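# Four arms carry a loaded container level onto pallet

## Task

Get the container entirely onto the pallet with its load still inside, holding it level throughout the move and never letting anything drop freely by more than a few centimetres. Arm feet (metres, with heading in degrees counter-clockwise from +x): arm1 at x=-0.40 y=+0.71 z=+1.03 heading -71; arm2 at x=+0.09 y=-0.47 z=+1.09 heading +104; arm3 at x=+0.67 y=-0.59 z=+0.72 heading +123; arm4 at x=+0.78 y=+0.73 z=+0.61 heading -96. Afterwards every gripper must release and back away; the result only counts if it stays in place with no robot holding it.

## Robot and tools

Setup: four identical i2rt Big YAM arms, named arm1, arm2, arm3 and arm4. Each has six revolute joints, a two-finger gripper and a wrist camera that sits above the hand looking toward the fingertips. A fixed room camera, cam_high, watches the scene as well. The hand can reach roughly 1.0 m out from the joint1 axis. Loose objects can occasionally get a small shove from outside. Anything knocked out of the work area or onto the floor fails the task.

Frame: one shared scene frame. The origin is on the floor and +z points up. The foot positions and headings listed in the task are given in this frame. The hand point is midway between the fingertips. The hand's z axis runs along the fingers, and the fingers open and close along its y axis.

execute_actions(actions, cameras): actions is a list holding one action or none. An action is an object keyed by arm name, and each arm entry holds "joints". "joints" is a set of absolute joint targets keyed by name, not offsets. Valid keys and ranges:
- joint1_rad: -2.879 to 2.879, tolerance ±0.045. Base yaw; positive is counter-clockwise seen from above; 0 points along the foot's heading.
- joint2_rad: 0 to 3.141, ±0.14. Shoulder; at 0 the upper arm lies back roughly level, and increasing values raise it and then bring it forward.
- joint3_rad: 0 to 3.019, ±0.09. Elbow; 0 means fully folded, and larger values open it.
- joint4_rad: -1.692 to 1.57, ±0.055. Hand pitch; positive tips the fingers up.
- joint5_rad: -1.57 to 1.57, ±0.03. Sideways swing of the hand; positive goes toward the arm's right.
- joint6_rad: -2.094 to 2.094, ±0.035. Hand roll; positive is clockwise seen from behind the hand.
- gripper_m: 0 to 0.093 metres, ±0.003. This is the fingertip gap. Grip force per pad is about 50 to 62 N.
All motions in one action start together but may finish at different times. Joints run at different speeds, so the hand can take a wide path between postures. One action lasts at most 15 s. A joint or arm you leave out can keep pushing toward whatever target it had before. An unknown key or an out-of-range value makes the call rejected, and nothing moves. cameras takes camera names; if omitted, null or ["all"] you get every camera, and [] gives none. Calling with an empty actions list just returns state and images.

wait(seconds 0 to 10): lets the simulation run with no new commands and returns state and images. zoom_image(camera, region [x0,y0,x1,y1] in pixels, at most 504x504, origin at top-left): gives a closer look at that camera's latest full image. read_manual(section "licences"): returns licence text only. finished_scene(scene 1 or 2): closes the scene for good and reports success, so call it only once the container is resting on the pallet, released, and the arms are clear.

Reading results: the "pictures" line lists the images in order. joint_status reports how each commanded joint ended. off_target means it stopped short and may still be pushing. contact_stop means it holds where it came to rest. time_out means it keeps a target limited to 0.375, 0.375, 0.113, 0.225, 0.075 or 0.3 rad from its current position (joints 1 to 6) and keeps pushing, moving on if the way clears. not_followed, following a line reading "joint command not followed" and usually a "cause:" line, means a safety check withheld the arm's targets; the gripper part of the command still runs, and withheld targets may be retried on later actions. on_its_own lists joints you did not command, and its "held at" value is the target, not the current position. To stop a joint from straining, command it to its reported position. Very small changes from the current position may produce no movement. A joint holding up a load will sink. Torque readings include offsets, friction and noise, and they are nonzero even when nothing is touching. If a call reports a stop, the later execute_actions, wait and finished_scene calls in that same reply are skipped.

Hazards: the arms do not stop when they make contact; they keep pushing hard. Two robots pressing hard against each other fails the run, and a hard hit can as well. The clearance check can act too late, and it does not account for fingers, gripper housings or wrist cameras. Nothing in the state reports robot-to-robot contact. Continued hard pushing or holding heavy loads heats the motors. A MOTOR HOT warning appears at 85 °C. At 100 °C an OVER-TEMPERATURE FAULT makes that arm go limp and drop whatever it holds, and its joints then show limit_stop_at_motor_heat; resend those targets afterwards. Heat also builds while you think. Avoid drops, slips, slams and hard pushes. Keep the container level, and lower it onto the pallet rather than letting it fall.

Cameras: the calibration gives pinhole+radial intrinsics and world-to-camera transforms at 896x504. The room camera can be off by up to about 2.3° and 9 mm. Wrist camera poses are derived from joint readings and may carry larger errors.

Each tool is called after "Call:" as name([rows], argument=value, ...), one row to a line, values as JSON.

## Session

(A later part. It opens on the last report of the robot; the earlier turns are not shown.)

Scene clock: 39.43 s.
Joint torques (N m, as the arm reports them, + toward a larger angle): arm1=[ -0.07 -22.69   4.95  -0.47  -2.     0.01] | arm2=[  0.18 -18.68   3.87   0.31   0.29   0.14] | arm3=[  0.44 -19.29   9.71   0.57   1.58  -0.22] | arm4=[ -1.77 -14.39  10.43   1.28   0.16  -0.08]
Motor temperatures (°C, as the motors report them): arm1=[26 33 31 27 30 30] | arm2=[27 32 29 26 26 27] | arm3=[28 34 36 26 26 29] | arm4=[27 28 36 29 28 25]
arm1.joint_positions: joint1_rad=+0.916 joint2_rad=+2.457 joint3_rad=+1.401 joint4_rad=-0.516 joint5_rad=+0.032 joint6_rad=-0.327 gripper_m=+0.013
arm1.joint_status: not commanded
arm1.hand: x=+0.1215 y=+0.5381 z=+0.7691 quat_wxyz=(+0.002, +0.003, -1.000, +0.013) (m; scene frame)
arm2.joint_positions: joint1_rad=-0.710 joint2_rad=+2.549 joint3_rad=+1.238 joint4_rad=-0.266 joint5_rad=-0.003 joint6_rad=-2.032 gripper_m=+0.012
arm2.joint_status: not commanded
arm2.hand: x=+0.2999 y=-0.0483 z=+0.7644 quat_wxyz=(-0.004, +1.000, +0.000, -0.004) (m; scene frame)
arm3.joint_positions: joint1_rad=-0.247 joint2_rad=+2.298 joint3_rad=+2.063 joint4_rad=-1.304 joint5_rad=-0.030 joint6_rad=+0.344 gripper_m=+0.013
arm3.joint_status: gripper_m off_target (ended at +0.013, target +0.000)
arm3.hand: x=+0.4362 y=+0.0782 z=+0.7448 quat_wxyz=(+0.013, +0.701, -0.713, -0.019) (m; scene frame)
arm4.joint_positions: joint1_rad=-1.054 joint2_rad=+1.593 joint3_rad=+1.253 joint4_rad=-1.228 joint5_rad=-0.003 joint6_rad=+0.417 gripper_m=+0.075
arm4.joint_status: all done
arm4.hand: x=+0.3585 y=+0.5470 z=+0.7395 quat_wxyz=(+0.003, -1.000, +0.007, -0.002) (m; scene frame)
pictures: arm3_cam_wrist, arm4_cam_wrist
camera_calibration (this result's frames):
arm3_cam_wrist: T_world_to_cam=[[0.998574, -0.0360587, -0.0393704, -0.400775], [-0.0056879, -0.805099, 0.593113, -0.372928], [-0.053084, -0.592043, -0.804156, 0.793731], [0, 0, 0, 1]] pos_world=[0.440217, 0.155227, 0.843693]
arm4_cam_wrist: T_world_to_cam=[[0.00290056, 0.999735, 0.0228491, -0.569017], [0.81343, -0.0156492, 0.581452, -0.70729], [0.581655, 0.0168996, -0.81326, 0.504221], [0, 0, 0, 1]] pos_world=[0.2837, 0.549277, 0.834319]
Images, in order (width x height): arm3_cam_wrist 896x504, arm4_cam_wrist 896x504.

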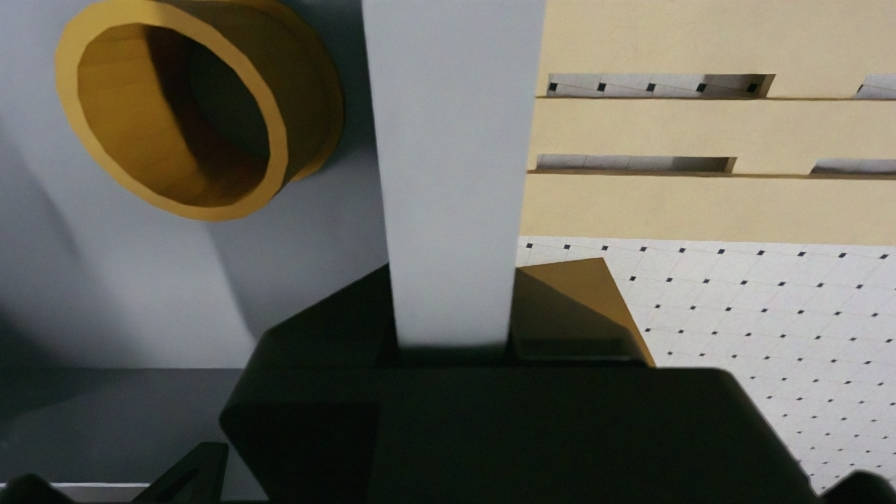

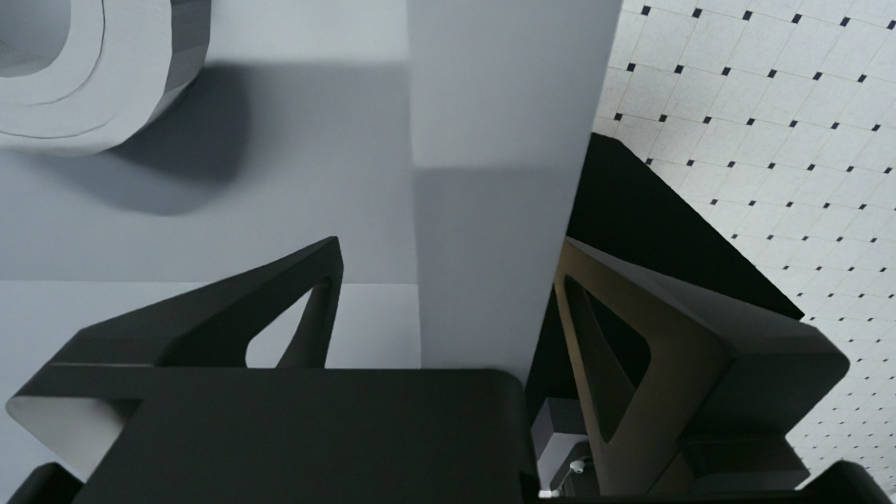

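Call:
execute_actions([
  {"arm3":{"joints":{"joint5_rad":-0.02,"joint6_rad":0.345}},"arm4":{"joints":{"joint1_rad":-1.077}}},
], cameras=[])

Call:
execute_actions([
  {"arm4":{"joints":{"gripper_m":0.0}}},
], cameras=["arm4_cam_wrist"])

Scene clock: 40.17 s.
Joint torques (N m, as the arm reports them, + toward a larger angle): arm1=[ -0.25 -22.8    4.88  -0.43  -2.04   0.03] | arm2=[  0.17 -18.65   3.84   0.32   0.31   0.14] | arm3=[  1.31 -19.37   9.71   0.68   1.02  -0.08] | arm4=[ -0.69 -14.61  10.33   1.2    0.17  -0.09]
Motor temperatures (°C, as the motors report them): arm1=[26 33 31 27 30 30] | arm2=[27 32 29 26 26 27] | arm3=[28 34 36 26 26 29] | arm4=[27 28 36 29 28 25]
arm1.joint_positions: joint1_rad=+0.916 joint2_rad=+2.457 joint3_rad=+1.401 joint4_rad=-0.516 joint5_rad=+0.032 joint6_rad=-0.327 gripper_m=+0.013
arm1.joint_status: not commanded
arm1.hand: x=+0.1215 y=+0.5380 z=+0.7691 quat_wxyz=(+0.002, +0.003, -1.000, +0.013) (m; scene frame)
arm2.joint_positions: joint1_rad=-0.710 joint2_rad=+2.549 joint3_rad=+1.238 joint4_rad=-0.266 joint5_rad=-0.003 joint6_rad=-2.032 gripper_m=+0.012
arm2.joint_status: not commanded
arm2.hand: x=+0.2999 y=-0.0482 z=+0.7644 quat_wxyz=(-0.004, +1.000, -0.001, -0.004) (m; scene frame)
arm3.joint_positions: joint1_rad=-0.247 joint2_rad=+2.298 joint3_rad=+2.063 joint4_rad=-1.304 joint5_rad=-0.038 joint6_rad=+0.345 gripper_m=+0.013
arm3.joint_status: all done
arm3.hand: x=+0.4354 y=+0.0779 z=+0.7449 quat_wxyz=(+0.017, +0.700, -0.713, -0.021) (m; scene frame)
arm4.joint_positions: joint1_rad=-1.065 joint2_rad=+1.593 joint3_rad=+1.253 joint4_rad=-1.228 joint5_rad=-0.003 joint6_rad=+0.417 gripper_m=+0.075
arm4.joint_status: all done
arm4.hand: x=+0.3566 y=+0.5516 z=+0.7395 quat_wxyz=(+0.003, -1.000, +0.012, -0.002) (m; scene frame)
pictures: none
No camera images: the call's "cameras" was empty. Leave "cameras" out to get every camera's image.

Scene clock: 40.87 s.
Joint torques (N m, as the arm reports them, + toward a larger angle): arm1=[ -0.18 -22.5    5.05  -0.51  -2.01   0.03] | arm2=[  0.24 -18.74   3.83   0.26   0.32   0.14] | arm3=[  1.52 -19.17   9.86   0.6    1.15  -0.12] | arm4=[ -1.5  -13.9   10.49   1.14   1.38  -0.07]
Motor temperatures (°C, as the motors report them): arm1=[26 33 31 27 30 30] | arm2=[27 32 28 26 26 27] | arm3=[28 34 35 26 26 29] | arm4=[27 28 36 29 28 25]
arm1.joint_positions: joint1_rad=+0.916 joint2_rad=+2.457 joint3_rad=+1.400 joint4_rad=-0.516 joint5_rad=+0.031 joint6_rad=-0.327 gripper_m=+0.013
arm1.joint_status: not commanded
arm1.hand: x=+0.1209 y=+0.5383 z=+0.7689 quat_wxyz=(+0.003, +0.003, -1.000, +0.013) (m; scene frame)
arm2.joint_positions: joint1_rad=-0.710 joint2_rad=+2.550 joint3_rad=+1.238 joint4_rad=-0.264 joint5_rad=-0.003 joint6_rad=-2.031 gripper_m=+0.012
arm2.joint_status: not commanded
arm2.hand: x=+0.2997 y=-0.0483 z=+0.7638 quat_wxyz=(-0.005, +1.000, -0.001, -0.004) (m; scene frame)
arm3.joint_positions: joint1_rad=-0.248 joint2_rad=+2.298 joint3_rad=+2.062 joint4_rad=-1.302 joint5_rad=-0.041 joint6_rad=+0.345 gripper_m=+0.013
arm3.joint_status: not commanded
arm3.hand: x=+0.4351 y=+0.0779 z=+0.7446 quat_wxyz=(+0.018, +0.700, -0.713, -0.022) (m; scene frame)
arm4.joint_positions: joint1_rad=-1.069 joint2_rad=+1.593 joint3_rad=+1.253 joint4_rad=-1.223 joint5_rad=-0.030 joint6_rad=+0.417 gripper_m=+0.013
arm4.joint_status: gripper_m off_target (ended at +0.013, target +0.000)
arm4.hand: x=+0.3562 y=+0.5483 z=+0.7399 quat_wxyz=(-0.011, -1.000, +0.014, -0.005) (m; scene frame)
pictures: arm4_cam_wrist
camera_calibration (this result's frames):
arm4_cam_wrist: T_world_to_cam=[[0.0177774, 0.999832, -0.00436245, -0.555457], [0.810495, -0.0118557, 0.585626, -0.709746], [0.585476, -0.0139466, -0.81057, 0.519377], [0, 0, 0, 1]] pos_world=[0.281037, 0.554193, 0.834214]
Images, in order (width x height): arm4_cam_wrist 896x504.

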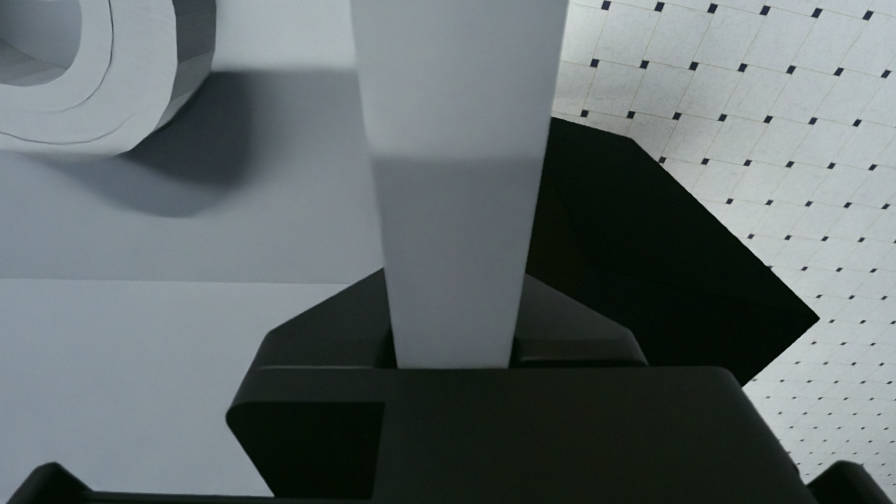

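Call:
execute_actions([
  {"arm1":{"joints":{"joint2_rad":2.372,"joint3_rad":1.43}},"arm2":{"joints":{"joint2_rad":2.55,"joint3_rad":1.245}},"arm3":{"joints":{"joint2_rad":2.165,"joint3_rad":2.15}},"arm4":{"joints":{"joint2_rad":1.635,"joint3_rad":1.25}}},
], cameras=[])

Scene clock: 41.93 s.
Joint torques (N m, as the arm reports them, + toward a larger angle): arm1=[ -0.23 -24.62   5.81  -0.43  -1.89   0.02] | arm2=[  0.17 -15.18   3.01  -0.18   0.34   0.14] | arm3=[  1.17 -31.22  16.75   0.41   1.12  -0.12] | arm4=[ -1.56 -11.43   7.38   1.02   1.39  -0.05]
Motor temperatures (°C, as the motors report them): arm1=[26 33 31 27 30 30] | arm2=[27 32 28 26 26 27] | arm3=[28 34 36 26 27 29] | arm4=[27 28 36 29 28 25]
arm1.joint_positions: joint1_rad=+0.916 joint2_rad=+2.457 joint3_rad=+1.400 joint4_rad=-0.516 joint5_rad=+0.029 joint6_rad=-0.327 gripper_m=+0.013
arm1.joint_status: all done
arm1.hand: x=+0.1209 y=+0.5383 z=+0.7688 quat_wxyz=(+0.002, +0.003, -1.000, +0.012) (m; scene frame)
arm2.joint_positions: joint1_rad=-0.710 joint2_rad=+2.560 joint3_rad=+1.238 joint4_rad=-0.254 joint5_rad=-0.004 joint6_rad=-2.031 gripper_m=+0.012
arm2.joint_status: all done
arm2.hand: x=+0.2986 y=-0.0500 z=+0.7594 quat_wxyz=(-0.005, +1.000, -0.001, -0.004) (m; scene frame)
arm3.joint_positions: joint1_rad=-0.248 joint2_rad=+2.296 joint3_rad=+2.063 joint4_rad=-1.298 joint5_rad=-0.041 joint6_rad=+0.345 gripper_m=+0.013
arm3.joint_status: all done
arm3.hand: x=+0.4347 y=+0.0793 z=+0.7463 quat_wxyz=(+0.016, +0.700, -0.714, -0.025) (m; scene frame)
arm4.joint_positions: joint1_rad=-1.069 joint2_rad=+1.595 joint3_rad=+1.253 joint4_rad=-1.223 joint5_rad=-0.030 joint6_rad=+0.417 gripper_m=+0.013
arm4.joint_status: all done
arm4.hand: x=+0.3562 y=+0.5483 z=+0.7390 quat_wxyz=(-0.010, -1.000, +0.014, -0.006) (m; scene frame)
pictures: none
No camera images: the call's "cameras" was empty. Leave "cameras" out to get every camera's image.

Call:
execute_actions([
  {"arm2":{"joints":{"gripper_m":0.075}}},
], cameras=["arm2_cam_wrist","cam_high"])

Scene clock: 42.77 s.
Joint torques (N m, as the arm reports them, + toward a larger angle): arm1=[ -0.1  -24.43   5.78  -0.53  -1.51   0.02] | arm2=[  0.16 -15.26   3.05   0.05  -0.04   0.14] | arm3=[  1.52 -32.17  16.79   0.07   1.13  -0.1 ] | arm4=[ -1.27 -11.54   7.34   1.25   1.36  -0.06]
Motor temperatures (°C, as the motors report them): arm1=[26 34 31 27 30 30] | arm2=[27 32 28 26 26 27] | arm3=[28 35 36 26 27 29] | arm4=[27 28 36 29 28 25]
arm1.joint_positions: joint1_rad=+0.915 joint2_rad=+2.457 joint3_rad=+1.400 joint4_rad=-0.515 joint5_rad=+0.021 joint6_rad=-0.327 gripper_m=+0.013
arm1.joint_status: not commanded
arm1.hand: x=+0.1214 y=+0.5391 z=+0.7688 quat_wxyz=(+0.001, +0.002, -1.000, +0.008) (m; scene frame)
arm2.joint_positions: joint1_rad=-0.710 joint2_rad=+2.560 joint3_rad=+1.238 joint4_rad=-0.260 joint5_rad=+0.006 joint6_rad=-2.031 gripper_m=+0.075
arm2.joint_status: all done
arm2.hand: x=+0.2995 y=-0.0520 z=+0.7593 quat_wxyz=(+0.000, +1.000, -0.001, -0.001) (m; scene frame)
arm3.joint_positions: joint1_rad=-0.247 joint2_rad=+2.296 joint3_rad=+2.063 joint4_rad=-1.290 joint5_rad=-0.041 joint6_rad=+0.347 gripper_m=+0.013
arm3.joint_status: not commanded
arm3.hand: x=+0.4339 y=+0.0809 z=+0.7464 quat_wxyz=(+0.014, +0.699, -0.714, -0.028) (m; scene frame)
arm4.joint_positions: joint1_rad=-1.070 joint2_rad=+1.594 joint3_rad=+1.253 joint4_rad=-1.226 joint5_rad=-0.030 joint6_rad=+0.417 gripper_m=+0.013
arm4.joint_status: not commanded
arm4.hand: x=+0.3566 y=+0.5491 z=+0.7392 quat_wxyz=(-0.010, -1.000, +0.015, -0.007) (m; scene frame)
pictures: arm2_cam_wrist, cam_high
camera_calibration (this result's frames):
arm2_cam_wrist: T_world_to_cam=[[0.00266397, 0.999992, -0.00300666, 0.0521204], [0.814575, -0.000425971, 0.580058, -0.680281], [0.580052, -0.00399441, -0.81457, 0.566396], [0, 0, 0, 1]] pos_world=[0.225462, -0.0501473, 0.856128]
Images, in order (width x height): arm2_cam_wrist 896x504, cam_high 896x504.

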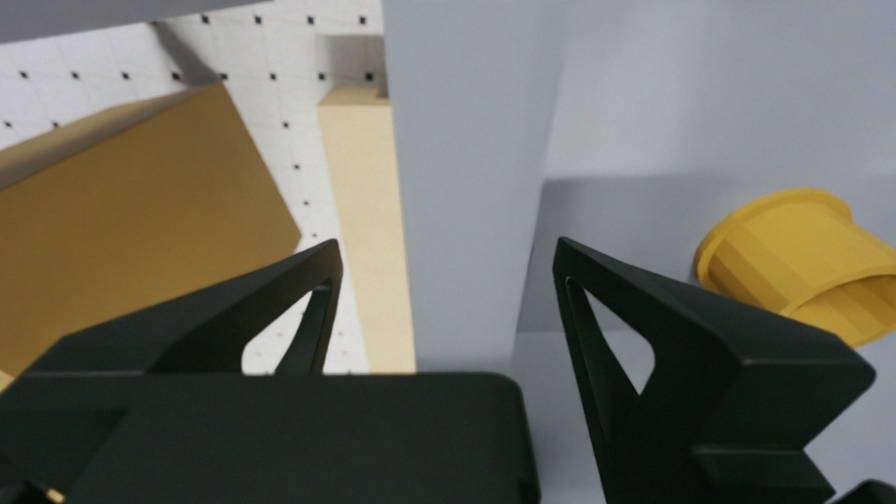

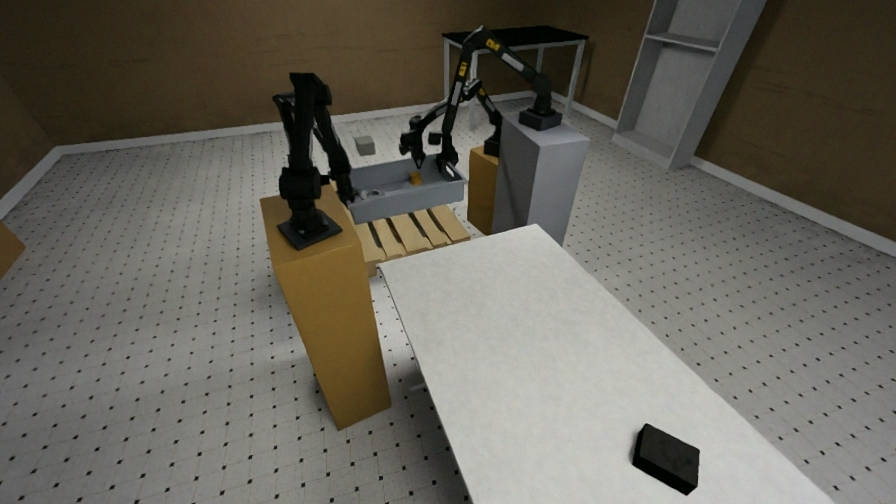

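Call:
execute_actions([
  {"arm2":{"joints":{"joint1_rad":-0.495,"joint2_rad":2.545,"joint3_rad":1.15,"joint4_rad":-0.16,"joint6_rad":-1.81,"gripper_m":0.09}}},
], cameras=[])

Call:
execute_actions([
  {"arm2":{"joints":{"joint1_rad":-0.275,"joint2_rad":2.535,"joint3_rad":1.11,"joint4_rad":-0.125,"joint6_rad":-1.59}}},
], cameras=["arm2_cam_wrist"])

Scene clock: 44.23 s.
Joint torques (N m, as the arm reports them, + toward a larger angle): arm1=[ -0.22 -24.72   5.8   -0.5   -1.49   0.03] | arm2=[ -0.27 -14.42   2.04   1.06  -0.1    0.24] | arm3=[  1.28 -31.72  16.97   0.27   1.15  -0.14] | arm4=[ -1.23 -11.28   7.37   1.32   1.4   -0.11]
Motor temperatures (°C, as the motors report them): arm1=[26 34 31 27 30 30] | arm2=[27 32 28 26 26 27] | arm3=[28 35 37 26 27 29] | arm4=[27 28 36 29 29 25]
arm1.joint_positions: joint1_rad=+0.915 joint2_rad=+2.457 joint3_rad=+1.400 joint4_rad=-0.515 joint5_rad=+0.021 joint6_rad=-0.327 gripper_m=+0.013
arm1.joint_status: not commanded
arm1.hand: x=+0.1215 y=+0.5391 z=+0.7688 quat_wxyz=(+0.000, +0.002, -1.000, +0.008) (m; scene frame)
arm2.joint_positions: joint1_rad=-0.490 joint2_rad=+2.552 joint3_rad=+1.148 joint4_rad=-0.172 joint5_rad=+0.007 joint6_rad=-1.825 gripper_m=+0.090
arm2.joint_status: all done
arm2.hand: x=+0.1961 y=-0.0457 z=+0.7559 quat_wxyz=(-0.003, +1.000, +0.006, +0.002) (m; scene frame)
arm3.joint_positions: joint1_rad=-0.247 joint2_rad=+2.296 joint3_rad=+2.063 joint4_rad=-1.290 joint5_rad=-0.041 joint6_rad=+0.348 gripper_m=+0.012
arm3.joint_status: not commanded
arm3.hand: x=+0.4339 y=+0.0809 z=+0.7464 quat_wxyz=(+0.014, +0.699, -0.714, -0.028) (m; scene frame)
arm4.joint_positions: joint1_rad=-1.070 joint2_rad=+1.594 joint3_rad=+1.253 joint4_rad=-1.226 joint5_rad=-0.030 joint6_rad=+0.417 gripper_m=+0.013
arm4.joint_status: not commanded
arm4.hand: x=+0.3567 y=+0.5492 z=+0.7392 quat_wxyz=(-0.010, -1.000, +0.015, -0.007) (m; scene frame)
pictures: none
No camera images: the call's "cameras" was empty. Leave "cameras" out to get every camera's image.

Scene clock: 45.47 s.
Joint torques (N m, as the arm reports them, + toward a larger angle): arm1=[ -0.16 -24.69   5.77  -0.53  -1.42   0.03] | arm2=[ -0.43 -13.84   1.56   1.06  -0.1    0.26] | arm3=[  1.16 -31.45  16.73   0.17   1.15  -0.13] | arm4=[ -1.24 -12.1    7.39   1.23   1.4   -0.05]
Motor temperatures (°C, as the motors report them): arm1=[26 34 31 27 30 30] | arm2=[27 32 28 26 26 27] | arm3=[28 35 37 26 27 29] | arm4=[27 28 35 29 29 25]
arm1.joint_positions: joint1_rad=+0.915 joint2_rad=+2.457 joint3_rad=+1.400 joint4_rad=-0.514 joint5_rad=+0.019 joint6_rad=-0.327 gripper_m=+0.013
arm1.joint_status: not commanded
arm1.hand: x=+0.1218 y=+0.5393 z=+0.7688 quat_wxyz=(+0.000, +0.002, -1.000, +0.007) (m; scene frame)
arm2.joint_positions: joint1_rad=-0.267 joint2_rad=+2.539 joint3_rad=+1.114 joint4_rad=-0.136 joint5_rad=+0.007 joint6_rad=-1.604 gripper_m=+0.090
arm2.joint_status: all done
arm2.hand: x=+0.1000 y=-0.0395 z=+0.7594 quat_wxyz=(-0.011, +1.000, +0.007, +0.003) (m; scene frame)
arm3.joint_positions: joint1_rad=-0.247 joint2_rad=+2.296 joint3_rad=+2.063 joint4_rad=-1.290 joint5_rad=-0.041 joint6_rad=+0.348 gripper_m=+0.012
arm3.joint_status: not commanded
arm3.hand: x=+0.4338 y=+0.0810 z=+0.7464 quat_wxyz=(+0.014, +0.699, -0.714, -0.028) (m; scene frame)
arm4.joint_positions: joint1_rad=-1.070 joint2_rad=+1.594 joint3_rad=+1.253 joint4_rad=-1.227 joint5_rad=-0.030 joint6_rad=+0.417 gripper_m=+0.012
arm4.joint_status: not commanded
arm4.hand: x=+0.3570 y=+0.5493 z=+0.7394 quat_wxyz=(-0.010, -1.000, +0.015, -0.007) (m; scene frame)
pictures: arm2_cam_wrist
camera_calibration (this result's frames):
arm2_cam_wrist: T_world_to_cam=[[-0.0136404, 0.999737, 0.0184208, 0.0255044], [0.810372, 0.000260846, 0.585915, -0.521876], [0.585756, 0.0229198, -0.810163, 0.679327], [0, 0, 0, 1]] pos_world=[0.0253415, -0.0409316, 0.855671]
Images, in order (width x height): arm2_cam_wrist 896x504.

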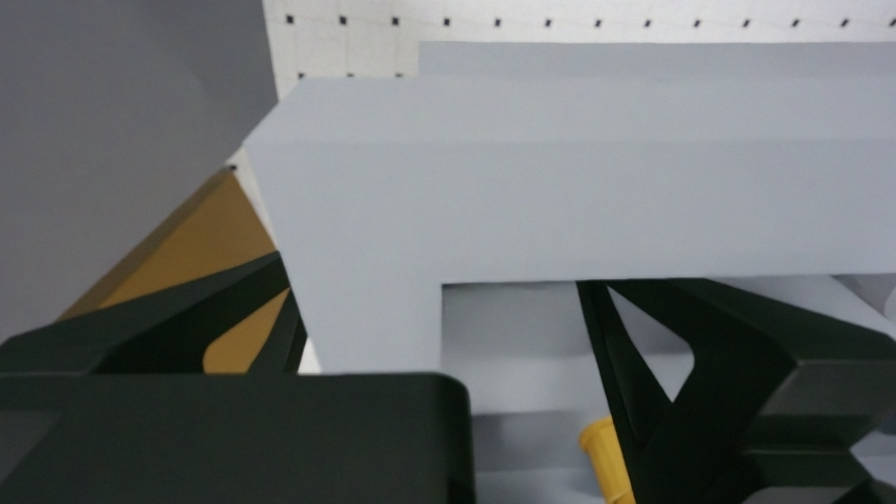

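Call:
execute_actions([
  {"arm2":{"joints":{"joint1_rad":-0.315,"joint2_rad":2.53,"joint3_rad":1.075,"joint4_rad":-0.10,"joint6_rad":-1.64}}},
], cameras=["arm2_cam_wrist"])

Scene clock: 46.40 s.
Joint torques (N m, as the arm reports them, + toward a larger angle): arm1=[ -0.12 -24.43   5.79  -0.55  -1.42   0.01] | arm2=[  0.08 -13.79   1.42   1.08  -0.1   -0.05] | arm3=[  1.53 -31.84  16.91   0.24   1.11  -0.17] | arm4=[ -1.22 -12.09   7.25   1.19   1.4   -0.06]
Motor temperatures (°C, as the motors report them): arm1=[26 34 31 27 30 30] | arm2=[27 32 28 26 26 27] | arm3=[28 36 38 26 27 29] | arm4=[27 28 35 29 29 25]
arm1.joint_positions: joint1_rad=+0.915 joint2_rad=+2.457 joint3_rad=+1.400 joint4_rad=-0.514 joint5_rad=+0.019 joint6_rad=-0.327 gripper_m=+0.013
arm1.joint_status: not commanded
arm1.hand: x=+0.1218 y=+0.5393 z=+0.7688 quat_wxyz=(+0.000, +0.002, -1.000, +0.007) (m; scene frame)
arm2.joint_positions: joint1_rad=-0.314 joint2_rad=+2.537 joint3_rad=+1.077 joint4_rad=-0.112 joint5_rad=+0.007 joint6_rad=-1.625 gripper_m=+0.090
arm2.joint_status: all done
arm2.hand: x=+0.1193 y=-0.0564 z=+0.7584 quat_wxyz=(-0.006, +1.000, -0.006, +0.002) (m; scene frame)
arm3.joint_positions: joint1_rad=-0.247 joint2_rad=+2.296 joint3_rad=+2.063 joint4_rad=-1.290 joint5_rad=-0.041 joint6_rad=+0.348 gripper_m=+0.012
arm3.joint_status: not commanded
arm3.hand: x=+0.4338 y=+0.0810 z=+0.7464 quat_wxyz=(+0.014, +0.699, -0.714, -0.028) (m; scene frame)
arm4.joint_positions: joint1_rad=-1.070 joint2_rad=+1.594 joint3_rad=+1.253 joint4_rad=-1.227 joint5_rad=-0.030 joint6_rad=+0.417 gripper_m=+0.012
arm4.joint_status: not commanded
arm4.hand: x=+0.3570 y=+0.5493 z=+0.7394 quat_wxyz=(-0.010, -1.000, +0.015, -0.007) (m; scene frame)
pictures: arm2_cam_wrist
camera_calibration (this result's frames):
arm2_cam_wrist: T_world_to_cam=[[0.0130424, 0.999883, 0.00793449, 0.0474202], [0.810601, -0.0152188, 0.585401, -0.537385], [0.585454, -0.00120331, -0.810705, 0.666713], [0, 0, 0, 1]] pos_world=[0.0446563, -0.0547908, 0.854717]
Images, in order (width x height): arm2_cam_wrist 896x504.

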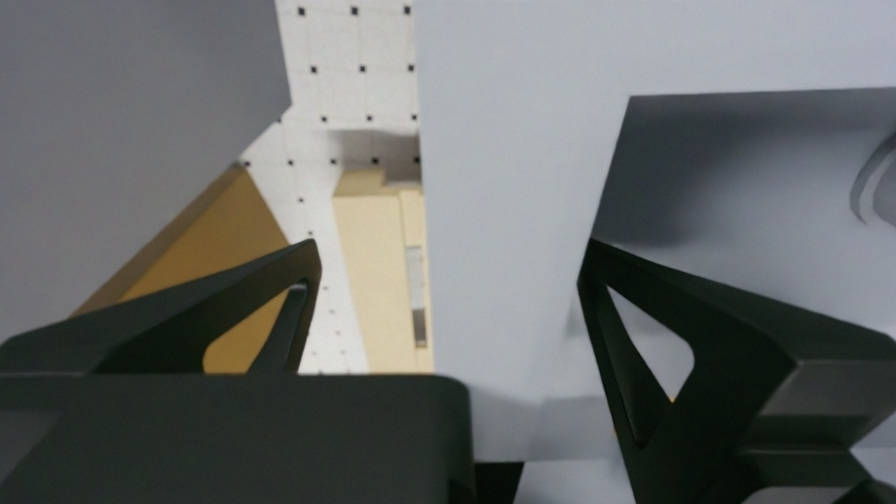

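Call:
execute_actions([
  {"arm2":{"joints":{"joint3_rad":1.11,"joint4_rad":-0.135,"gripper_m":0.06}}},
], cameras=["arm2_cam_wrist"])

Scene clock: 47.20 s.
Joint torques (N m, as the arm reports them, + toward a larger angle): arm1=[ -0.14 -24.75   5.8   -0.53  -1.42   0.02] | arm2=[  0.1  -14.02   2.4    0.14  -0.1   -0.03] | arm3=[  1.14 -31.74  16.69   0.13   1.14  -0.12] | arm4=[ -1.49 -11.99   7.44   1.18   1.39  -0.11]
Motor temperatures (°C, as the motors report them): arm1=[26 34 31 27 30 30] | arm2=[27 32 28 26 26 27] | arm3=[28 36 38 26 27 29] | arm4=[27 28 35 29 29 25]
arm1.joint_positions: joint1_rad=+0.915 joint2_rad=+2.457 joint3_rad=+1.400 joint4_rad=-0.514 joint5_rad=+0.019 joint6_rad=-0.327 gripper_m=+0.013
arm1.joint_status: not commanded
arm1.hand: x=+0.1218 y=+0.5393 z=+0.7688 quat_wxyz=(+0.000, +0.002, -1.000, +0.007) (m; scene frame)
arm2.joint_positions: joint1_rad=-0.314 joint2_rad=+2.537 joint3_rad=+1.101 joint4_rad=-0.124 joint5_rad=+0.007 joint6_rad=-1.627 gripper_m=+0.060
arm2.joint_status: all done
arm2.hand: x=+0.1201 y=-0.0442 z=+0.7597 quat_wxyz=(-0.012, +1.000, -0.005, +0.003) (m; scene frame)
arm3.joint_positions: joint1_rad=-0.247 joint2_rad=+2.296 joint3_rad=+2.063 joint4_rad=-1.290 joint5_rad=-0.041 joint6_rad=+0.348 gripper_m=+0.012
arm3.joint_status: not commanded
arm3.hand: x=+0.4338 y=+0.0810 z=+0.7464 quat_wxyz=(+0.014, +0.699, -0.714, -0.028) (m; scene frame)
arm4.joint_positions: joint1_rad=-1.070 joint2_rad=+1.594 joint3_rad=+1.253 joint4_rad=-1.227 joint5_rad=-0.030 joint6_rad=+0.417 gripper_m=+0.012
arm4.joint_status: not commanded
arm4.hand: x=+0.3570 y=+0.5493 z=+0.7394 quat_wxyz=(-0.010, -1.000, +0.015, -0.007) (m; scene frame)
pictures: arm2_cam_wrist
camera_calibration (this result's frames):
arm2_cam_wrist: T_world_to_cam=[[0.011539, 0.999731, 0.0201147, 0.0261074], [0.810139, -0.0211382, 0.585856, -0.539181], [0.586124, 0.0095355, -0.810165, 0.667304], [0, 0, 0, 1]] pos_world=[0.0453881, -0.0438608, 0.855984]
Images, in order (width x height): arm2_cam_wrist 896x504.

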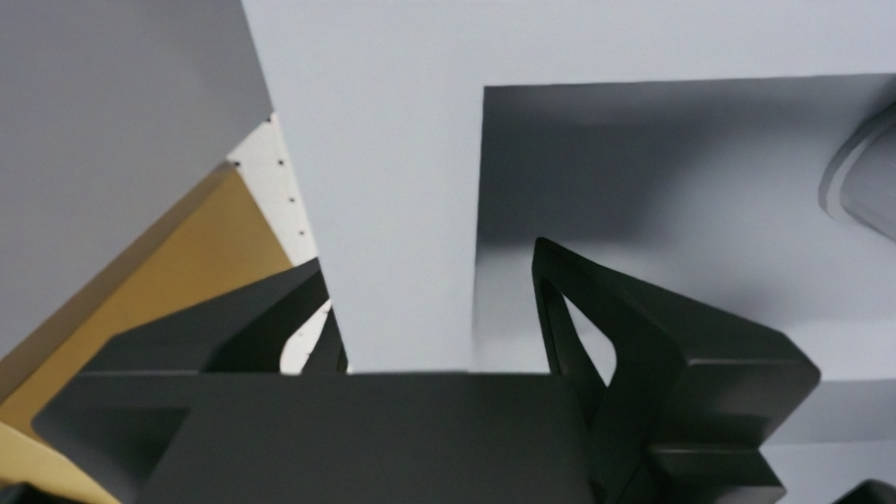

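Call:
execute_actions([
  {"arm2":{"joints":{"joint3_rad":1.087,"joint4_rad":-0.135}}},
], cameras=["arm2_cam_wrist"])

Scene clock: 47.93 s.
Joint torques (N m, as the arm reports them, + toward a larger angle): arm1=[ -0.12 -24.73   5.79  -0.54  -1.42   0.02] | arm2=[  0.04 -13.67   1.44   0.15  -0.1   -0.03] | arm3=[  1.58 -31.43  16.79   0.26   1.15  -0.1 ] | arm4=[ -1.1  -12.01   7.5    1.3    1.36  -0.05]
Motor temperatures (°C, as the motors report them): arm1=[26 35 31 27 30 30] | arm2=[27 32 28 26 26 27] | arm3=[28 36 38 26 27 29] | arm4=[27 28 35 29 29 25]
arm1.joint_positions: joint1_rad=+0.915 joint2_rad=+2.457 joint3_rad=+1.400 joint4_rad=-0.514 joint5_rad=+0.019 joint6_rad=-0.327 gripper_m=+0.013
arm1.joint_status: not commanded
arm1.hand: x=+0.1218 y=+0.5393 z=+0.7688 quat_wxyz=(+0.000, +0.002, -1.000, +0.007) (m; scene frame)
arm2.joint_positions: joint1_rad=-0.314 joint2_rad=+2.537 joint3_rad=+1.090 joint4_rad=-0.126 joint5_rad=+0.007 joint6_rad=-1.627 gripper_m=+0.060
arm2.joint_status: all done
arm2.hand: x=+0.1196 y=-0.0514 z=+0.7591 quat_wxyz=(-0.006, +1.000, -0.005, +0.002) (m; scene frame)
arm3.joint_positions: joint1_rad=-0.247 joint2_rad=+2.296 joint3_rad=+2.063 joint4_rad=-1.290 joint5_rad=-0.041 joint6_rad=+0.348 gripper_m=+0.012
arm3.joint_status: not commanded
arm3.hand: x=+0.4338 y=+0.0810 z=+0.7464 quat_wxyz=(+0.014, +0.699, -0.714, -0.028) (m; scene frame)
arm4.joint_positions: joint1_rad=-1.070 joint2_rad=+1.594 joint3_rad=+1.253 joint4_rad=-1.227 joint5_rad=-0.030 joint6_rad=+0.417 gripper_m=+0.012
arm4.joint_status: not commanded
arm4.hand: x=+0.3570 y=+0.5493 z=+0.7394 quat_wxyz=(-0.010, -1.000, +0.015, -0.007) (m; scene frame)
pictures: arm2_cam_wrist
camera_calibration (this result's frames):
arm2_cam_wrist: T_world_to_cam=[[0.0115157, 0.999905, 0.00754616, 0.042938], [0.810628, -0.0137538, 0.5854, -0.537893], [0.585449, -0.000624195, -0.810709, 0.667097], [0, 0, 0, 1]] pos_world=[0.0449849, -0.0499156, 0.855381]
Images, in order (width x height): arm2_cam_wrist 896x504.

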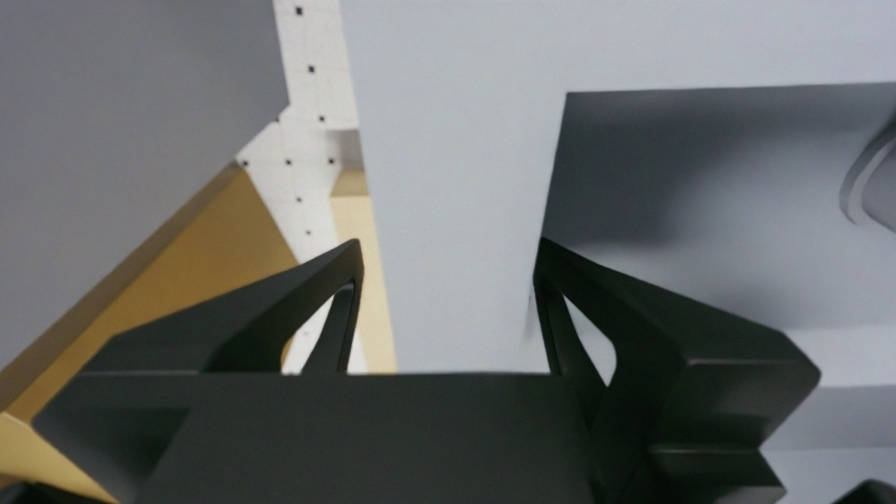

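Call:
execute_actions([
  {"arm2":{"joints":{"gripper_m":0.0}}},
], cameras=[])

Call:
execute_actions([
  {"arm1":{"joints":{"joint2_rad":2.51,"joint3_rad":1.395}},"arm2":{"joints":{"joint2_rad":2.46,"joint3_rad":1.1}},"arm3":{"joints":{"joint2_rad":2.31,"joint3_rad":2.075}},"arm4":{"joints":{"joint2_rad":1.51,"joint3_rad":1.325}}},
], cameras=["arm2_cam_wrist"])

Scene clock: 48.80 s.
Joint torques (N m, as the arm reports them, + toward a larger angle): arm1=[ -0.08 -24.66   5.81  -0.54  -1.41   0.02] | arm2=[  0.02 -13.83   1.39   0.16  -0.09   0.06] | arm3=[  1.33 -31.81  16.62   0.18   1.15  -0.14] | arm4=[ -1.06 -11.79   7.46   1.26   1.4   -0.07]
Motor temperatures (°C, as the motors report them): arm1=[26 35 31 27 30 30] | arm2=[27 32 28 26 26 27] | arm3=[28 36 39 26 27 29] | arm4=[27 28 35 29 29 25]
arm1.joint_positions: joint1_rad=+0.915 joint2_rad=+2.457 joint3_rad=+1.400 joint4_rad=-0.514 joint5_rad=+0.019 joint6_rad=-0.327 gripper_m=+0.013
arm1.joint_status: not commanded
arm1.hand: x=+0.1218 y=+0.5393 z=+0.7688 quat_wxyz=(+0.000, +0.002, -1.000, +0.007) (m; scene frame)
arm2.joint_positions: joint1_rad=-0.314 joint2_rad=+2.537 joint3_rad=+1.091 joint4_rad=-0.126 joint5_rad=+0.007 joint6_rad=-1.635 gripper_m=+0.012
arm2.joint_status: gripper_m off_target (ended at +0.012, target +0.000)
arm2.hand: x=+0.1196 y=-0.0506 z=+0.7591 quat_wxyz=(-0.006, +1.000, -0.001, +0.002) (m; scene frame)
arm3.joint_positions: joint1_rad=-0.247 joint2_rad=+2.296 joint3_rad=+2.063 joint4_rad=-1.290 joint5_rad=-0.041 joint6_rad=+0.348 gripper_m=+0.012
arm3.joint_status: not commanded
arm3.hand: x=+0.4338 y=+0.0810 z=+0.7464 quat_wxyz=(+0.014, +0.699, -0.714, -0.028) (m; scene frame)
arm4.joint_positions: joint1_rad=-1.071 joint2_rad=+1.594 joint3_rad=+1.253 joint4_rad=-1.227 joint5_rad=-0.031 joint6_rad=+0.417 gripper_m=+0.012
arm4.joint_status: not commanded
arm4.hand: x=+0.3570 y=+0.5493 z=+0.7394 quat_wxyz=(-0.010, -1.000, +0.015, -0.007) (m; scene frame)
pictures: none
No camera images: the call's "cameras" was empty. Leave "cameras" out to get every camera's image.

Scene clock: 49.53 s.
Joint torques (N m, as the arm reports them, + toward a larger angle): arm1=[ -0.17 -15.32   3.39  -0.69  -1.45   0.02] | arm2=[  0.09 -17.95   2.27   0.24  -0.16   0.05] | arm3=[  0.95 -20.78  11.14   0.08   1.17  -0.15] | arm4=[ -0.77 -23.27  12.66   1.2    1.49  -0.07]
Motor temperatures (°C, as the motors report them): arm1=[26 35 31 27 30 30] | arm2=[27 32 28 26 26 27] | arm3=[28 36 39 26 27 29] | arm4=[27 28 35 29 29 25]
arm1.joint_positions: joint1_rad=+0.915 joint2_rad=+2.460 joint3_rad=+1.394 joint4_rad=-0.510 joint5_rad=+0.020 joint6_rad=-0.327 gripper_m=+0.013
arm1.joint_status: all done
arm1.hand: x=+0.1186 y=+0.5403 z=+0.7662 quat_wxyz=(+0.002, +0.002, -1.000, +0.007) (m; scene frame)
arm2.joint_positions: joint1_rad=-0.314 joint2_rad=+2.532 joint3_rad=+1.091 joint4_rad=-0.128 joint5_rad=+0.008 joint6_rad=-1.635 gripper_m=+0.012
arm2.joint_status: all done
arm2.hand: x=+0.1200 y=-0.0491 z=+0.7610 quat_wxyz=(-0.007, +1.000, -0.001, +0.003) (m; scene frame)
arm3.joint_positions: joint1_rad=-0.247 joint2_rad=+2.297 joint3_rad=+2.055 joint4_rad=-1.287 joint5_rad=-0.041 joint6_rad=+0.348 gripper_m=+0.012
arm3.joint_status: all done
arm3.hand: x=+0.4344 y=+0.0792 z=+0.7429 quat_wxyz=(+0.016, +0.699, -0.714, -0.026) (m; scene frame)
arm4.joint_positions: joint1_rad=-1.071 joint2_rad=+1.586 joint3_rad=+1.256 joint4_rad=-1.227 joint5_rad=-0.032 joint6_rad=+0.417 gripper_m=+0.012
arm4.joint_status: all done
arm4.hand: x=+0.3558 y=+0.5486 z=+0.7440 quat_wxyz=(-0.013, -1.000, +0.015, -0.002) (m; scene frame)
pictures: arm2_cam_wrist
camera_calibration (this result's frames):
arm2_cam_wrist: T_world_to_cam=[[0.00351791, 0.999931, 0.0112422, 0.0387389], [0.809842, -0.00944395, 0.586572, -0.539853], [0.586637, 0.00704087, -0.809819, 0.667994], [0, 0, 0, 1]] pos_world=[0.0451893, -0.0485379, 0.857182]
Images, in order (width x height): arm2_cam_wrist 896x504.

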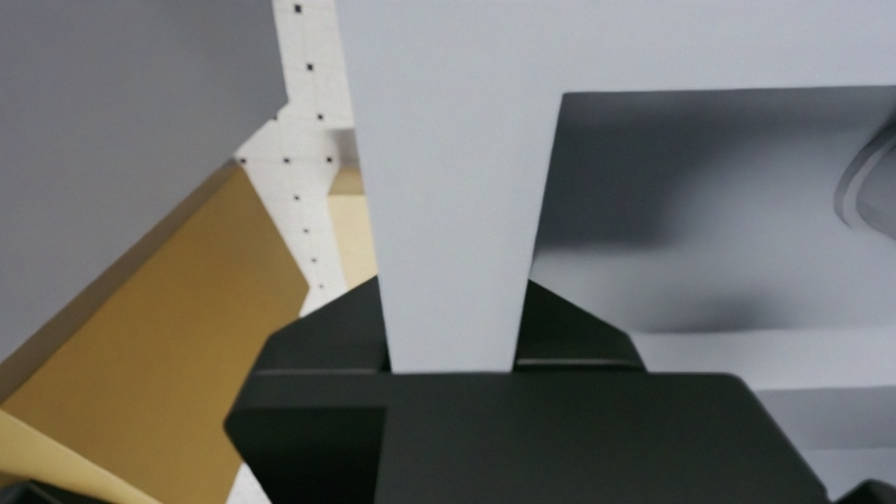

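Call:
execute_actions([
  {"arm3":{"joints":{"gripper_m":0.05,"joint5_rad":0.0}},"arm2":{"joints":{"joint2_rad":2.445}}},
], cameras=["arm3_cam_wrist"])

Scene clock: 50.63 s.
Joint torques (N m, as the arm reports them, + toward a larger angle): arm1=[ -0.2  -15.21   3.36  -0.67  -1.5    0.02] | arm2=[  0.21 -19.05   2.25   0.26  -0.01   0.05] | arm3=[  0.82 -20.6   11.13   0.16   0.26  -0.1 ] | arm4=[ -1.47 -22.85  12.87   1.12   1.47  -0.07]
Motor temperatures (°C, as the motors report them): arm1=[26 35 31 27 30 30] | arm2=[27 32 28 26 26 27] | arm3=[28 36 38 26 27 29] | arm4=[27 28 36 29 29 25]
arm1.joint_positions: joint1_rad=+0.915 joint2_rad=+2.460 joint3_rad=+1.394 joint4_rad=-0.510 joint5_rad=+0.021 joint6_rad=-0.326 gripper_m=+0.013
arm1.joint_status: not commanded
arm1.hand: x=+0.1185 y=+0.5401 z=+0.7662 quat_wxyz=(+0.002, +0.002, -1.000, +0.007) (m; scene frame)
arm2.joint_positions: joint1_rad=-0.316 joint2_rad=+2.532 joint3_rad=+1.091 joint4_rad=-0.128 joint5_rad=+0.005 joint6_rad=-1.635 gripper_m=+0.012
arm2.joint_status: all done
arm2.hand: x=+0.1199 y=-0.0489 z=+0.7611 quat_wxyz=(-0.008, +1.000, -0.002, +0.001) (m; scene frame)
arm3.joint_positions: joint1_rad=-0.243 joint2_rad=+2.297 joint3_rad=+2.055 joint4_rad=-1.287 joint5_rad=-0.003 joint6_rad=+0.348 gripper_m=+0.050
arm3.joint_status: all done
arm3.hand: x=+0.4378 y=+0.0803 z=+0.7427 quat_wxyz=(-0.001, +0.701, -0.713, -0.017) (m; scene frame)
arm4.joint_positions: joint1_rad=-1.071 joint2_rad=+1.586 joint3_rad=+1.256 joint4_rad=-1.223 joint5_rad=-0.032 joint6_rad=+0.417 gripper_m=+0.012
arm4.joint_status: not commanded
arm4.hand: x=+0.3551 y=+0.5483 z=+0.7440 quat_wxyz=(-0.014, -1.000, +0.015, -0.001) (m; scene frame)
pictures: arm3_cam_wrist
camera_calibration (this result's frames):
arm3_cam_wrist: T_world_to_cam=[[0.999146, -0.0371365, -0.0180926, -0.418279], [-0.0198397, -0.815548, 0.57835, -0.35194], [-0.0362333, -0.577497, -0.815588, 0.793364], [0, 0, 0, 1]] pos_world=[0.439686, 0.155609, 0.843035]
Images, in order (width x height): arm3_cam_wrist 896x504.

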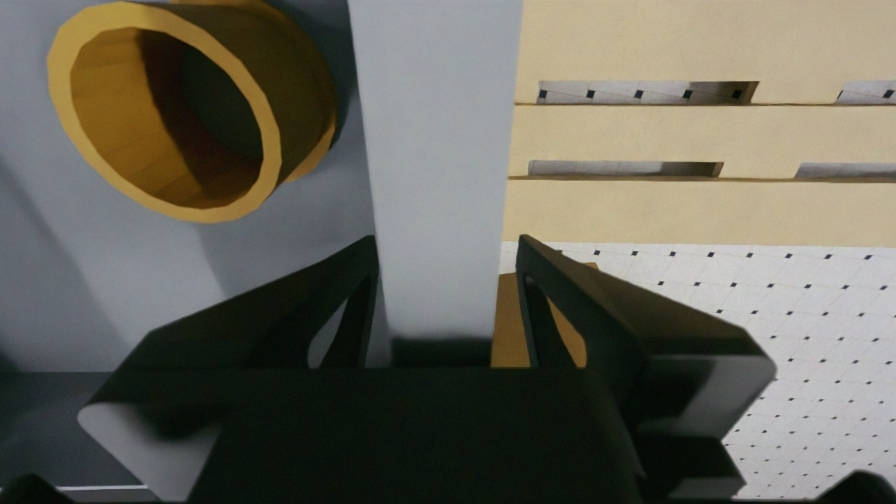

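Call:
execute_actions([
  {"arm3":{"joints":{"joint2_rad":2.25,"joint3_rad":2.33,"joint4_rad":-1.6}}},
], cameras=[])

Call:
execute_actions([
  {"arm3":{"joints":{"joint1_rad":0.03,"joint2_rad":2.11,"joint3_rad":2.04,"joint4_rad":-1.48,"joint6_rad":-0.975,"gripper_m":0.08}}},
], cameras=["arm3_cam_wrist","cam_high"])

Scene clock: 52.60 s.
Joint torques (N m, as the arm reports them, + toward a larger angle): arm1=[ -0.12 -15.25   3.38  -0.65  -1.49   0.01] | arm2=[  0.16 -18.96   2.28   0.24  -0.01   0.05] | arm3=[  0.56 -20.71  12.18  -0.33   0.25  -0.13] | arm4=[ -0.91 -23.13  12.78   1.04   1.45  -0.08]
Motor temperatures (°C, as the motors report them): arm1=[26 34 31 27 30 30] | arm2=[27 32 28 26 26 27] | arm3=[28 36 38 26 27 29] | arm4=[27 28 37 29 29 25]
arm1.joint_positions: joint1_rad=+0.915 joint2_rad=+2.460 joint3_rad=+1.394 joint4_rad=-0.510 joint5_rad=+0.021 joint6_rad=-0.326 gripper_m=+0.013
arm1.joint_status: not commanded
arm1.hand: x=+0.1185 y=+0.5401 z=+0.7662 quat_wxyz=(+0.002, +0.002, -1.000, +0.007) (m; scene frame)
arm2.joint_positions: joint1_rad=-0.316 joint2_rad=+2.532 joint3_rad=+1.091 joint4_rad=-0.128 joint5_rad=+0.005 joint6_rad=-1.635 gripper_m=+0.012
arm2.joint_status: not commanded
arm2.hand: x=+0.1199 y=-0.0489 z=+0.7611 quat_wxyz=(-0.008, +1.000, -0.002, +0.001) (m; scene frame)
arm3.joint_positions: joint1_rad=-0.243 joint2_rad=+2.238 joint3_rad=+2.300 joint4_rad=-1.583 joint5_rad=-0.003 joint6_rad=+0.348 gripper_m=+0.050
arm3.joint_status: all done
arm3.hand: x=+0.4392 y=+0.0799 z=+0.8755 quat_wxyz=(-0.003, +0.701, -0.713, -0.021) (m; scene frame)
arm4.joint_positions: joint1_rad=-1.071 joint2_rad=+1.586 joint3_rad=+1.256 joint4_rad=-1.223 joint5_rad=-0.032 joint6_rad=+0.417 gripper_m=+0.012
arm4.joint_status: not commanded
arm4.hand: x=+0.3551 y=+0.5483 z=+0.7440 quat_wxyz=(-0.014, -1.000, +0.015, -0.001) (m; scene frame)
pictures: none
No camera images: the call's "cameras" was empty. Leave "cameras" out to get every camera's image.

Scene clock: 54.63 s.
Joint torques (N m, as the arm reports them, + toward a larger angle): arm1=[ -0.16 -15.18   3.37  -0.67  -1.53   0.02] | arm2=[  0.21 -18.98   2.3    0.21  -0.01   0.06] | arm3=[  1.38 -19.96  10.14   0.75  -0.02  -0.25] | arm4=[ -1.43 -22.98  12.72   1.04   1.47  -0.07]
Motor temperatures (°C, as the motors report them): arm1=[26 34 31 27 30 30] | arm2=[27 32 28 26 26 27] | arm3=[28 36 38 26 27 29] | arm4=[27 29 37 29 29 25]
arm1.joint_positions: joint1_rad=+0.915 joint2_rad=+2.460 joint3_rad=+1.394 joint4_rad=-0.510 joint5_rad=+0.022 joint6_rad=-0.326 gripper_m=+0.013
arm1.joint_status: not commanded
arm1.hand: x=+0.1185 y=+0.5400 z=+0.7662 quat_wxyz=(+0.002, +0.002, -1.000, +0.008) (m; scene frame)
arm2.joint_positions: joint1_rad=-0.316 joint2_rad=+2.532 joint3_rad=+1.091 joint4_rad=-0.127 joint5_rad=+0.005 joint6_rad=-1.635 gripper_m=+0.012
arm2.joint_status: not commanded
arm2.hand: x=+0.1199 y=-0.0490 z=+0.7611 quat_wxyz=(-0.008, +1.000, -0.002, +0.001) (m; scene frame)
arm3.joint_positions: joint1_rad=+0.021 joint2_rad=+2.117 joint3_rad=+2.034 joint4_rad=-1.495 joint5_rad=-0.001 joint6_rad=-0.961 gripper_m=+0.080
arm3.joint_status: all done
arm3.hand: x=+0.3003 y=-0.0422 z=+0.8552 quat_wxyz=(+0.009, +1.000, -0.008, -0.001) (m; scene frame)
arm4.joint_positions: joint1_rad=-1.071 joint2_rad=+1.586 joint3_rad=+1.256 joint4_rad=-1.223 joint5_rad=-0.032 joint6_rad=+0.417 gripper_m=+0.012
arm4.joint_status: not commanded
arm4.hand: x=+0.3551 y=+0.5483 z=+0.7440 quat_wxyz=(-0.014, -1.000, +0.015, -0.001) (m; scene frame)
pictures: arm3_cam_wrist, cam_high
camera_calibration (this result's frames):
arm3_cam_wrist: T_world_to_cam=[[0.0347148, 0.999328, -0.0117707, 0.0444727], [0.801582, -0.0208075, 0.597523, -0.749152], [0.596877, -0.0301781, -0.801765, 0.630538], [0, 0, 0, 1]] pos_world=[0.22261, -0.0410023, 0.953703]
Images, in order (width x height): arm3_cam_wrist 896x504, cam_high 896x504.

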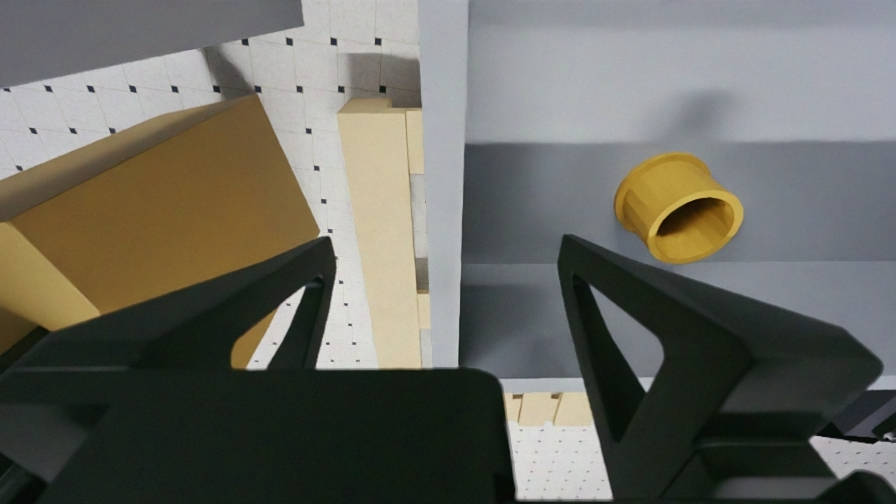

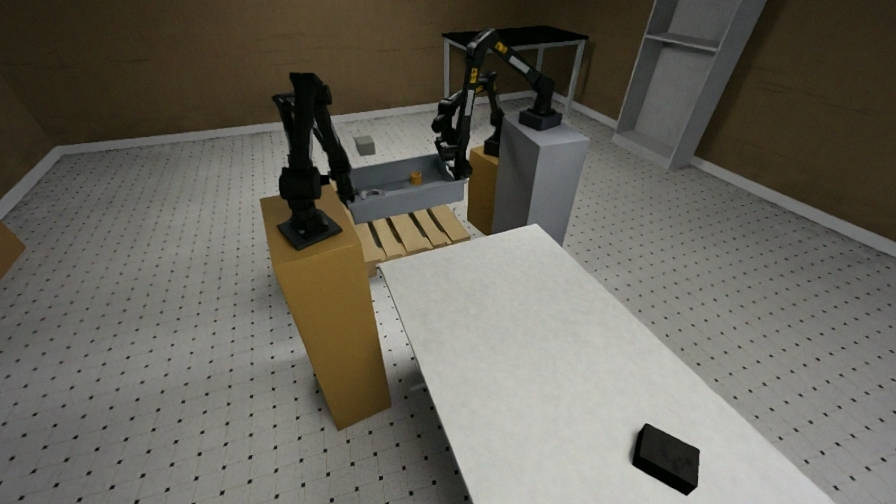

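Call:
execute_actions([
  {"arm3":{"joints":{"joint1_rad":0.05,"joint2_rad":2.175,"joint3_rad":1.96,"joint4_rad":-1.35}}},
], cameras=[])

Call:
execute_actions([
  {"arm3":{"joints":{"joint2_rad":2.225,"joint3_rad":1.885,"joint4_rad":-1.235}}},
], cameras=["arm3_cam_wrist"])

Scene clock: 55.67 s.
Joint torques (N m, as the arm reports them, + toward a larger angle): arm1=[ -0.13 -15.24   3.37  -0.67  -1.53   0.02] | arm2=[  0.15 -18.97   2.3    0.21  -0.01   0.06] | arm3=[  0.24 -18.12  10.11   0.93  -0.01  -0.27] | arm4=[ -1.43 -23.41  12.62   1.13   1.46  -0.06]
Motor temperatures (°C, as the motors report them): arm1=[26 34 31 27 30 30] | arm2=[27 32 28 26 26 27] | arm3=[28 36 38 26 27 29] | arm4=[27 29 37 29 29 25]
arm1.joint_positions: joint1_rad=+0.915 joint2_rad=+2.460 joint3_rad=+1.394 joint4_rad=-0.510 joint5_rad=+0.022 joint6_rad=-0.326 gripper_m=+0.013
arm1.joint_status: not commanded
arm1.hand: x=+0.1185 y=+0.5400 z=+0.7662 quat_wxyz=(+0.002, +0.002, -1.000, +0.008) (m; scene frame)
arm2.joint_positions: joint1_rad=-0.316 joint2_rad=+2.532 joint3_rad=+1.091 joint4_rad=-0.127 joint5_rad=+0.005 joint6_rad=-1.635 gripper_m=+0.012
arm2.joint_status: not commanded
arm2.hand: x=+0.1199 y=-0.0490 z=+0.7611 quat_wxyz=(-0.008, +1.000, -0.002, +0.001) (m; scene frame)
arm3.joint_positions: joint1_rad=+0.045 joint2_rad=+2.152 joint3_rad=+1.954 joint4_rad=-1.370 joint5_rad=-0.001 joint6_rad=-0.961 gripper_m=+0.080
arm3.joint_status: all done
arm3.hand: x=+0.2834 y=-0.0466 z=+0.8029 quat_wxyz=(+0.004, +1.000, +0.005, -0.004) (m; scene frame)
arm4.joint_positions: joint1_rad=-1.071 joint2_rad=+1.586 joint3_rad=+1.256 joint4_rad=-1.223 joint5_rad=-0.032 joint6_rad=+0.417 gripper_m=+0.012
arm4.joint_status: not commanded
arm4.hand: x=+0.3551 y=+0.5483 z=+0.7440 quat_wxyz=(-0.014, -1.000, +0.015, -0.001) (m; scene frame)
pictures: none
No camera images: the call's "cameras" was empty. Leave "cameras" out to get every camera's image.

Scene clock: 56.70 s.
Joint torques (N m, as the arm reports them, + toward a larger angle): arm1=[ -0.39 -15.37   3.36  -0.61  -1.55   0.03] | arm2=[  0.28 -19.12   2.28   0.2    0.04   0.05] | arm3=[  0.69 -18.03   9.71   0.76   0.09  -0.22] | arm4=[ -1.67 -22.88  12.74   0.95   1.46  -0.06]
Motor temperatures (°C, as the motors report them): arm1=[26 34 31 27 30 30] | arm2=[27 32 28 26 26 27] | arm3=[28 36 38 26 27 29] | arm4=[27 29 38 29 29 25]
arm1.joint_positions: joint1_rad=+0.915 joint2_rad=+2.460 joint3_rad=+1.394 joint4_rad=-0.511 joint5_rad=+0.022 joint6_rad=-0.326 gripper_m=+0.013
arm1.joint_status: not commanded
arm1.hand: x=+0.1182 y=+0.5400 z=+0.7662 quat_wxyz=(+0.003, +0.002, -1.000, +0.008) (m; scene frame)
arm2.joint_positions: joint1_rad=-0.316 joint2_rad=+2.532 joint3_rad=+1.091 joint4_rad=-0.126 joint5_rad=+0.004 joint6_rad=-1.635 gripper_m=+0.012
arm2.joint_status: not commanded
arm2.hand: x=+0.1197 y=-0.0490 z=+0.7608 quat_wxyz=(-0.008, +1.000, -0.002, +0.001) (m; scene frame)
arm3.joint_positions: joint1_rad=+0.045 joint2_rad=+2.199 joint3_rad=+1.881 joint4_rad=-1.253 joint5_rad=-0.002 joint6_rad=-0.962 gripper_m=+0.080
arm3.joint_status: all done
arm3.hand: x=+0.2827 y=-0.0471 z=+0.7454 quat_wxyz=(+0.006, +1.000, +0.005, -0.004) (m; scene frame)
arm4.joint_positions: joint1_rad=-1.071 joint2_rad=+1.586 joint3_rad=+1.256 joint4_rad=-1.222 joint5_rad=-0.032 joint6_rad=+0.417 gripper_m=+0.012
arm4.joint_status: not commanded
arm4.hand: x=+0.3548 y=+0.5483 z=+0.7440 quat_wxyz=(-0.014, -1.000, +0.015, +0.000) (m; scene frame)
pictures: arm3_cam_wrist
camera_calibration (this result's frames):
arm3_cam_wrist: T_world_to_cam=[[0.0095859, 0.999929, -0.00705442, 0.0523812], [0.804821, -0.00352833, 0.593508, -0.666631], [0.593441, -0.0113669, -0.804797, 0.556931], [0, 0, 0, 1]] pos_world=[0.205511, -0.048399, 0.844236]
Images, in order (width x height): arm3_cam_wrist 896x504.

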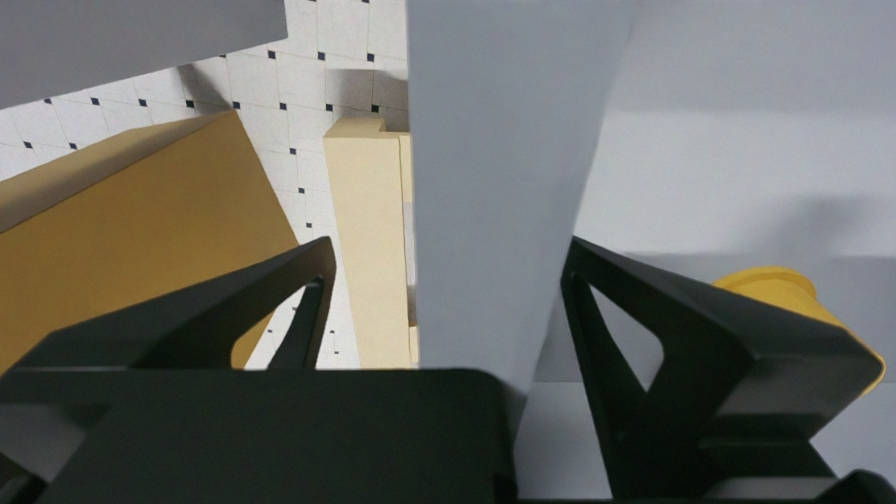

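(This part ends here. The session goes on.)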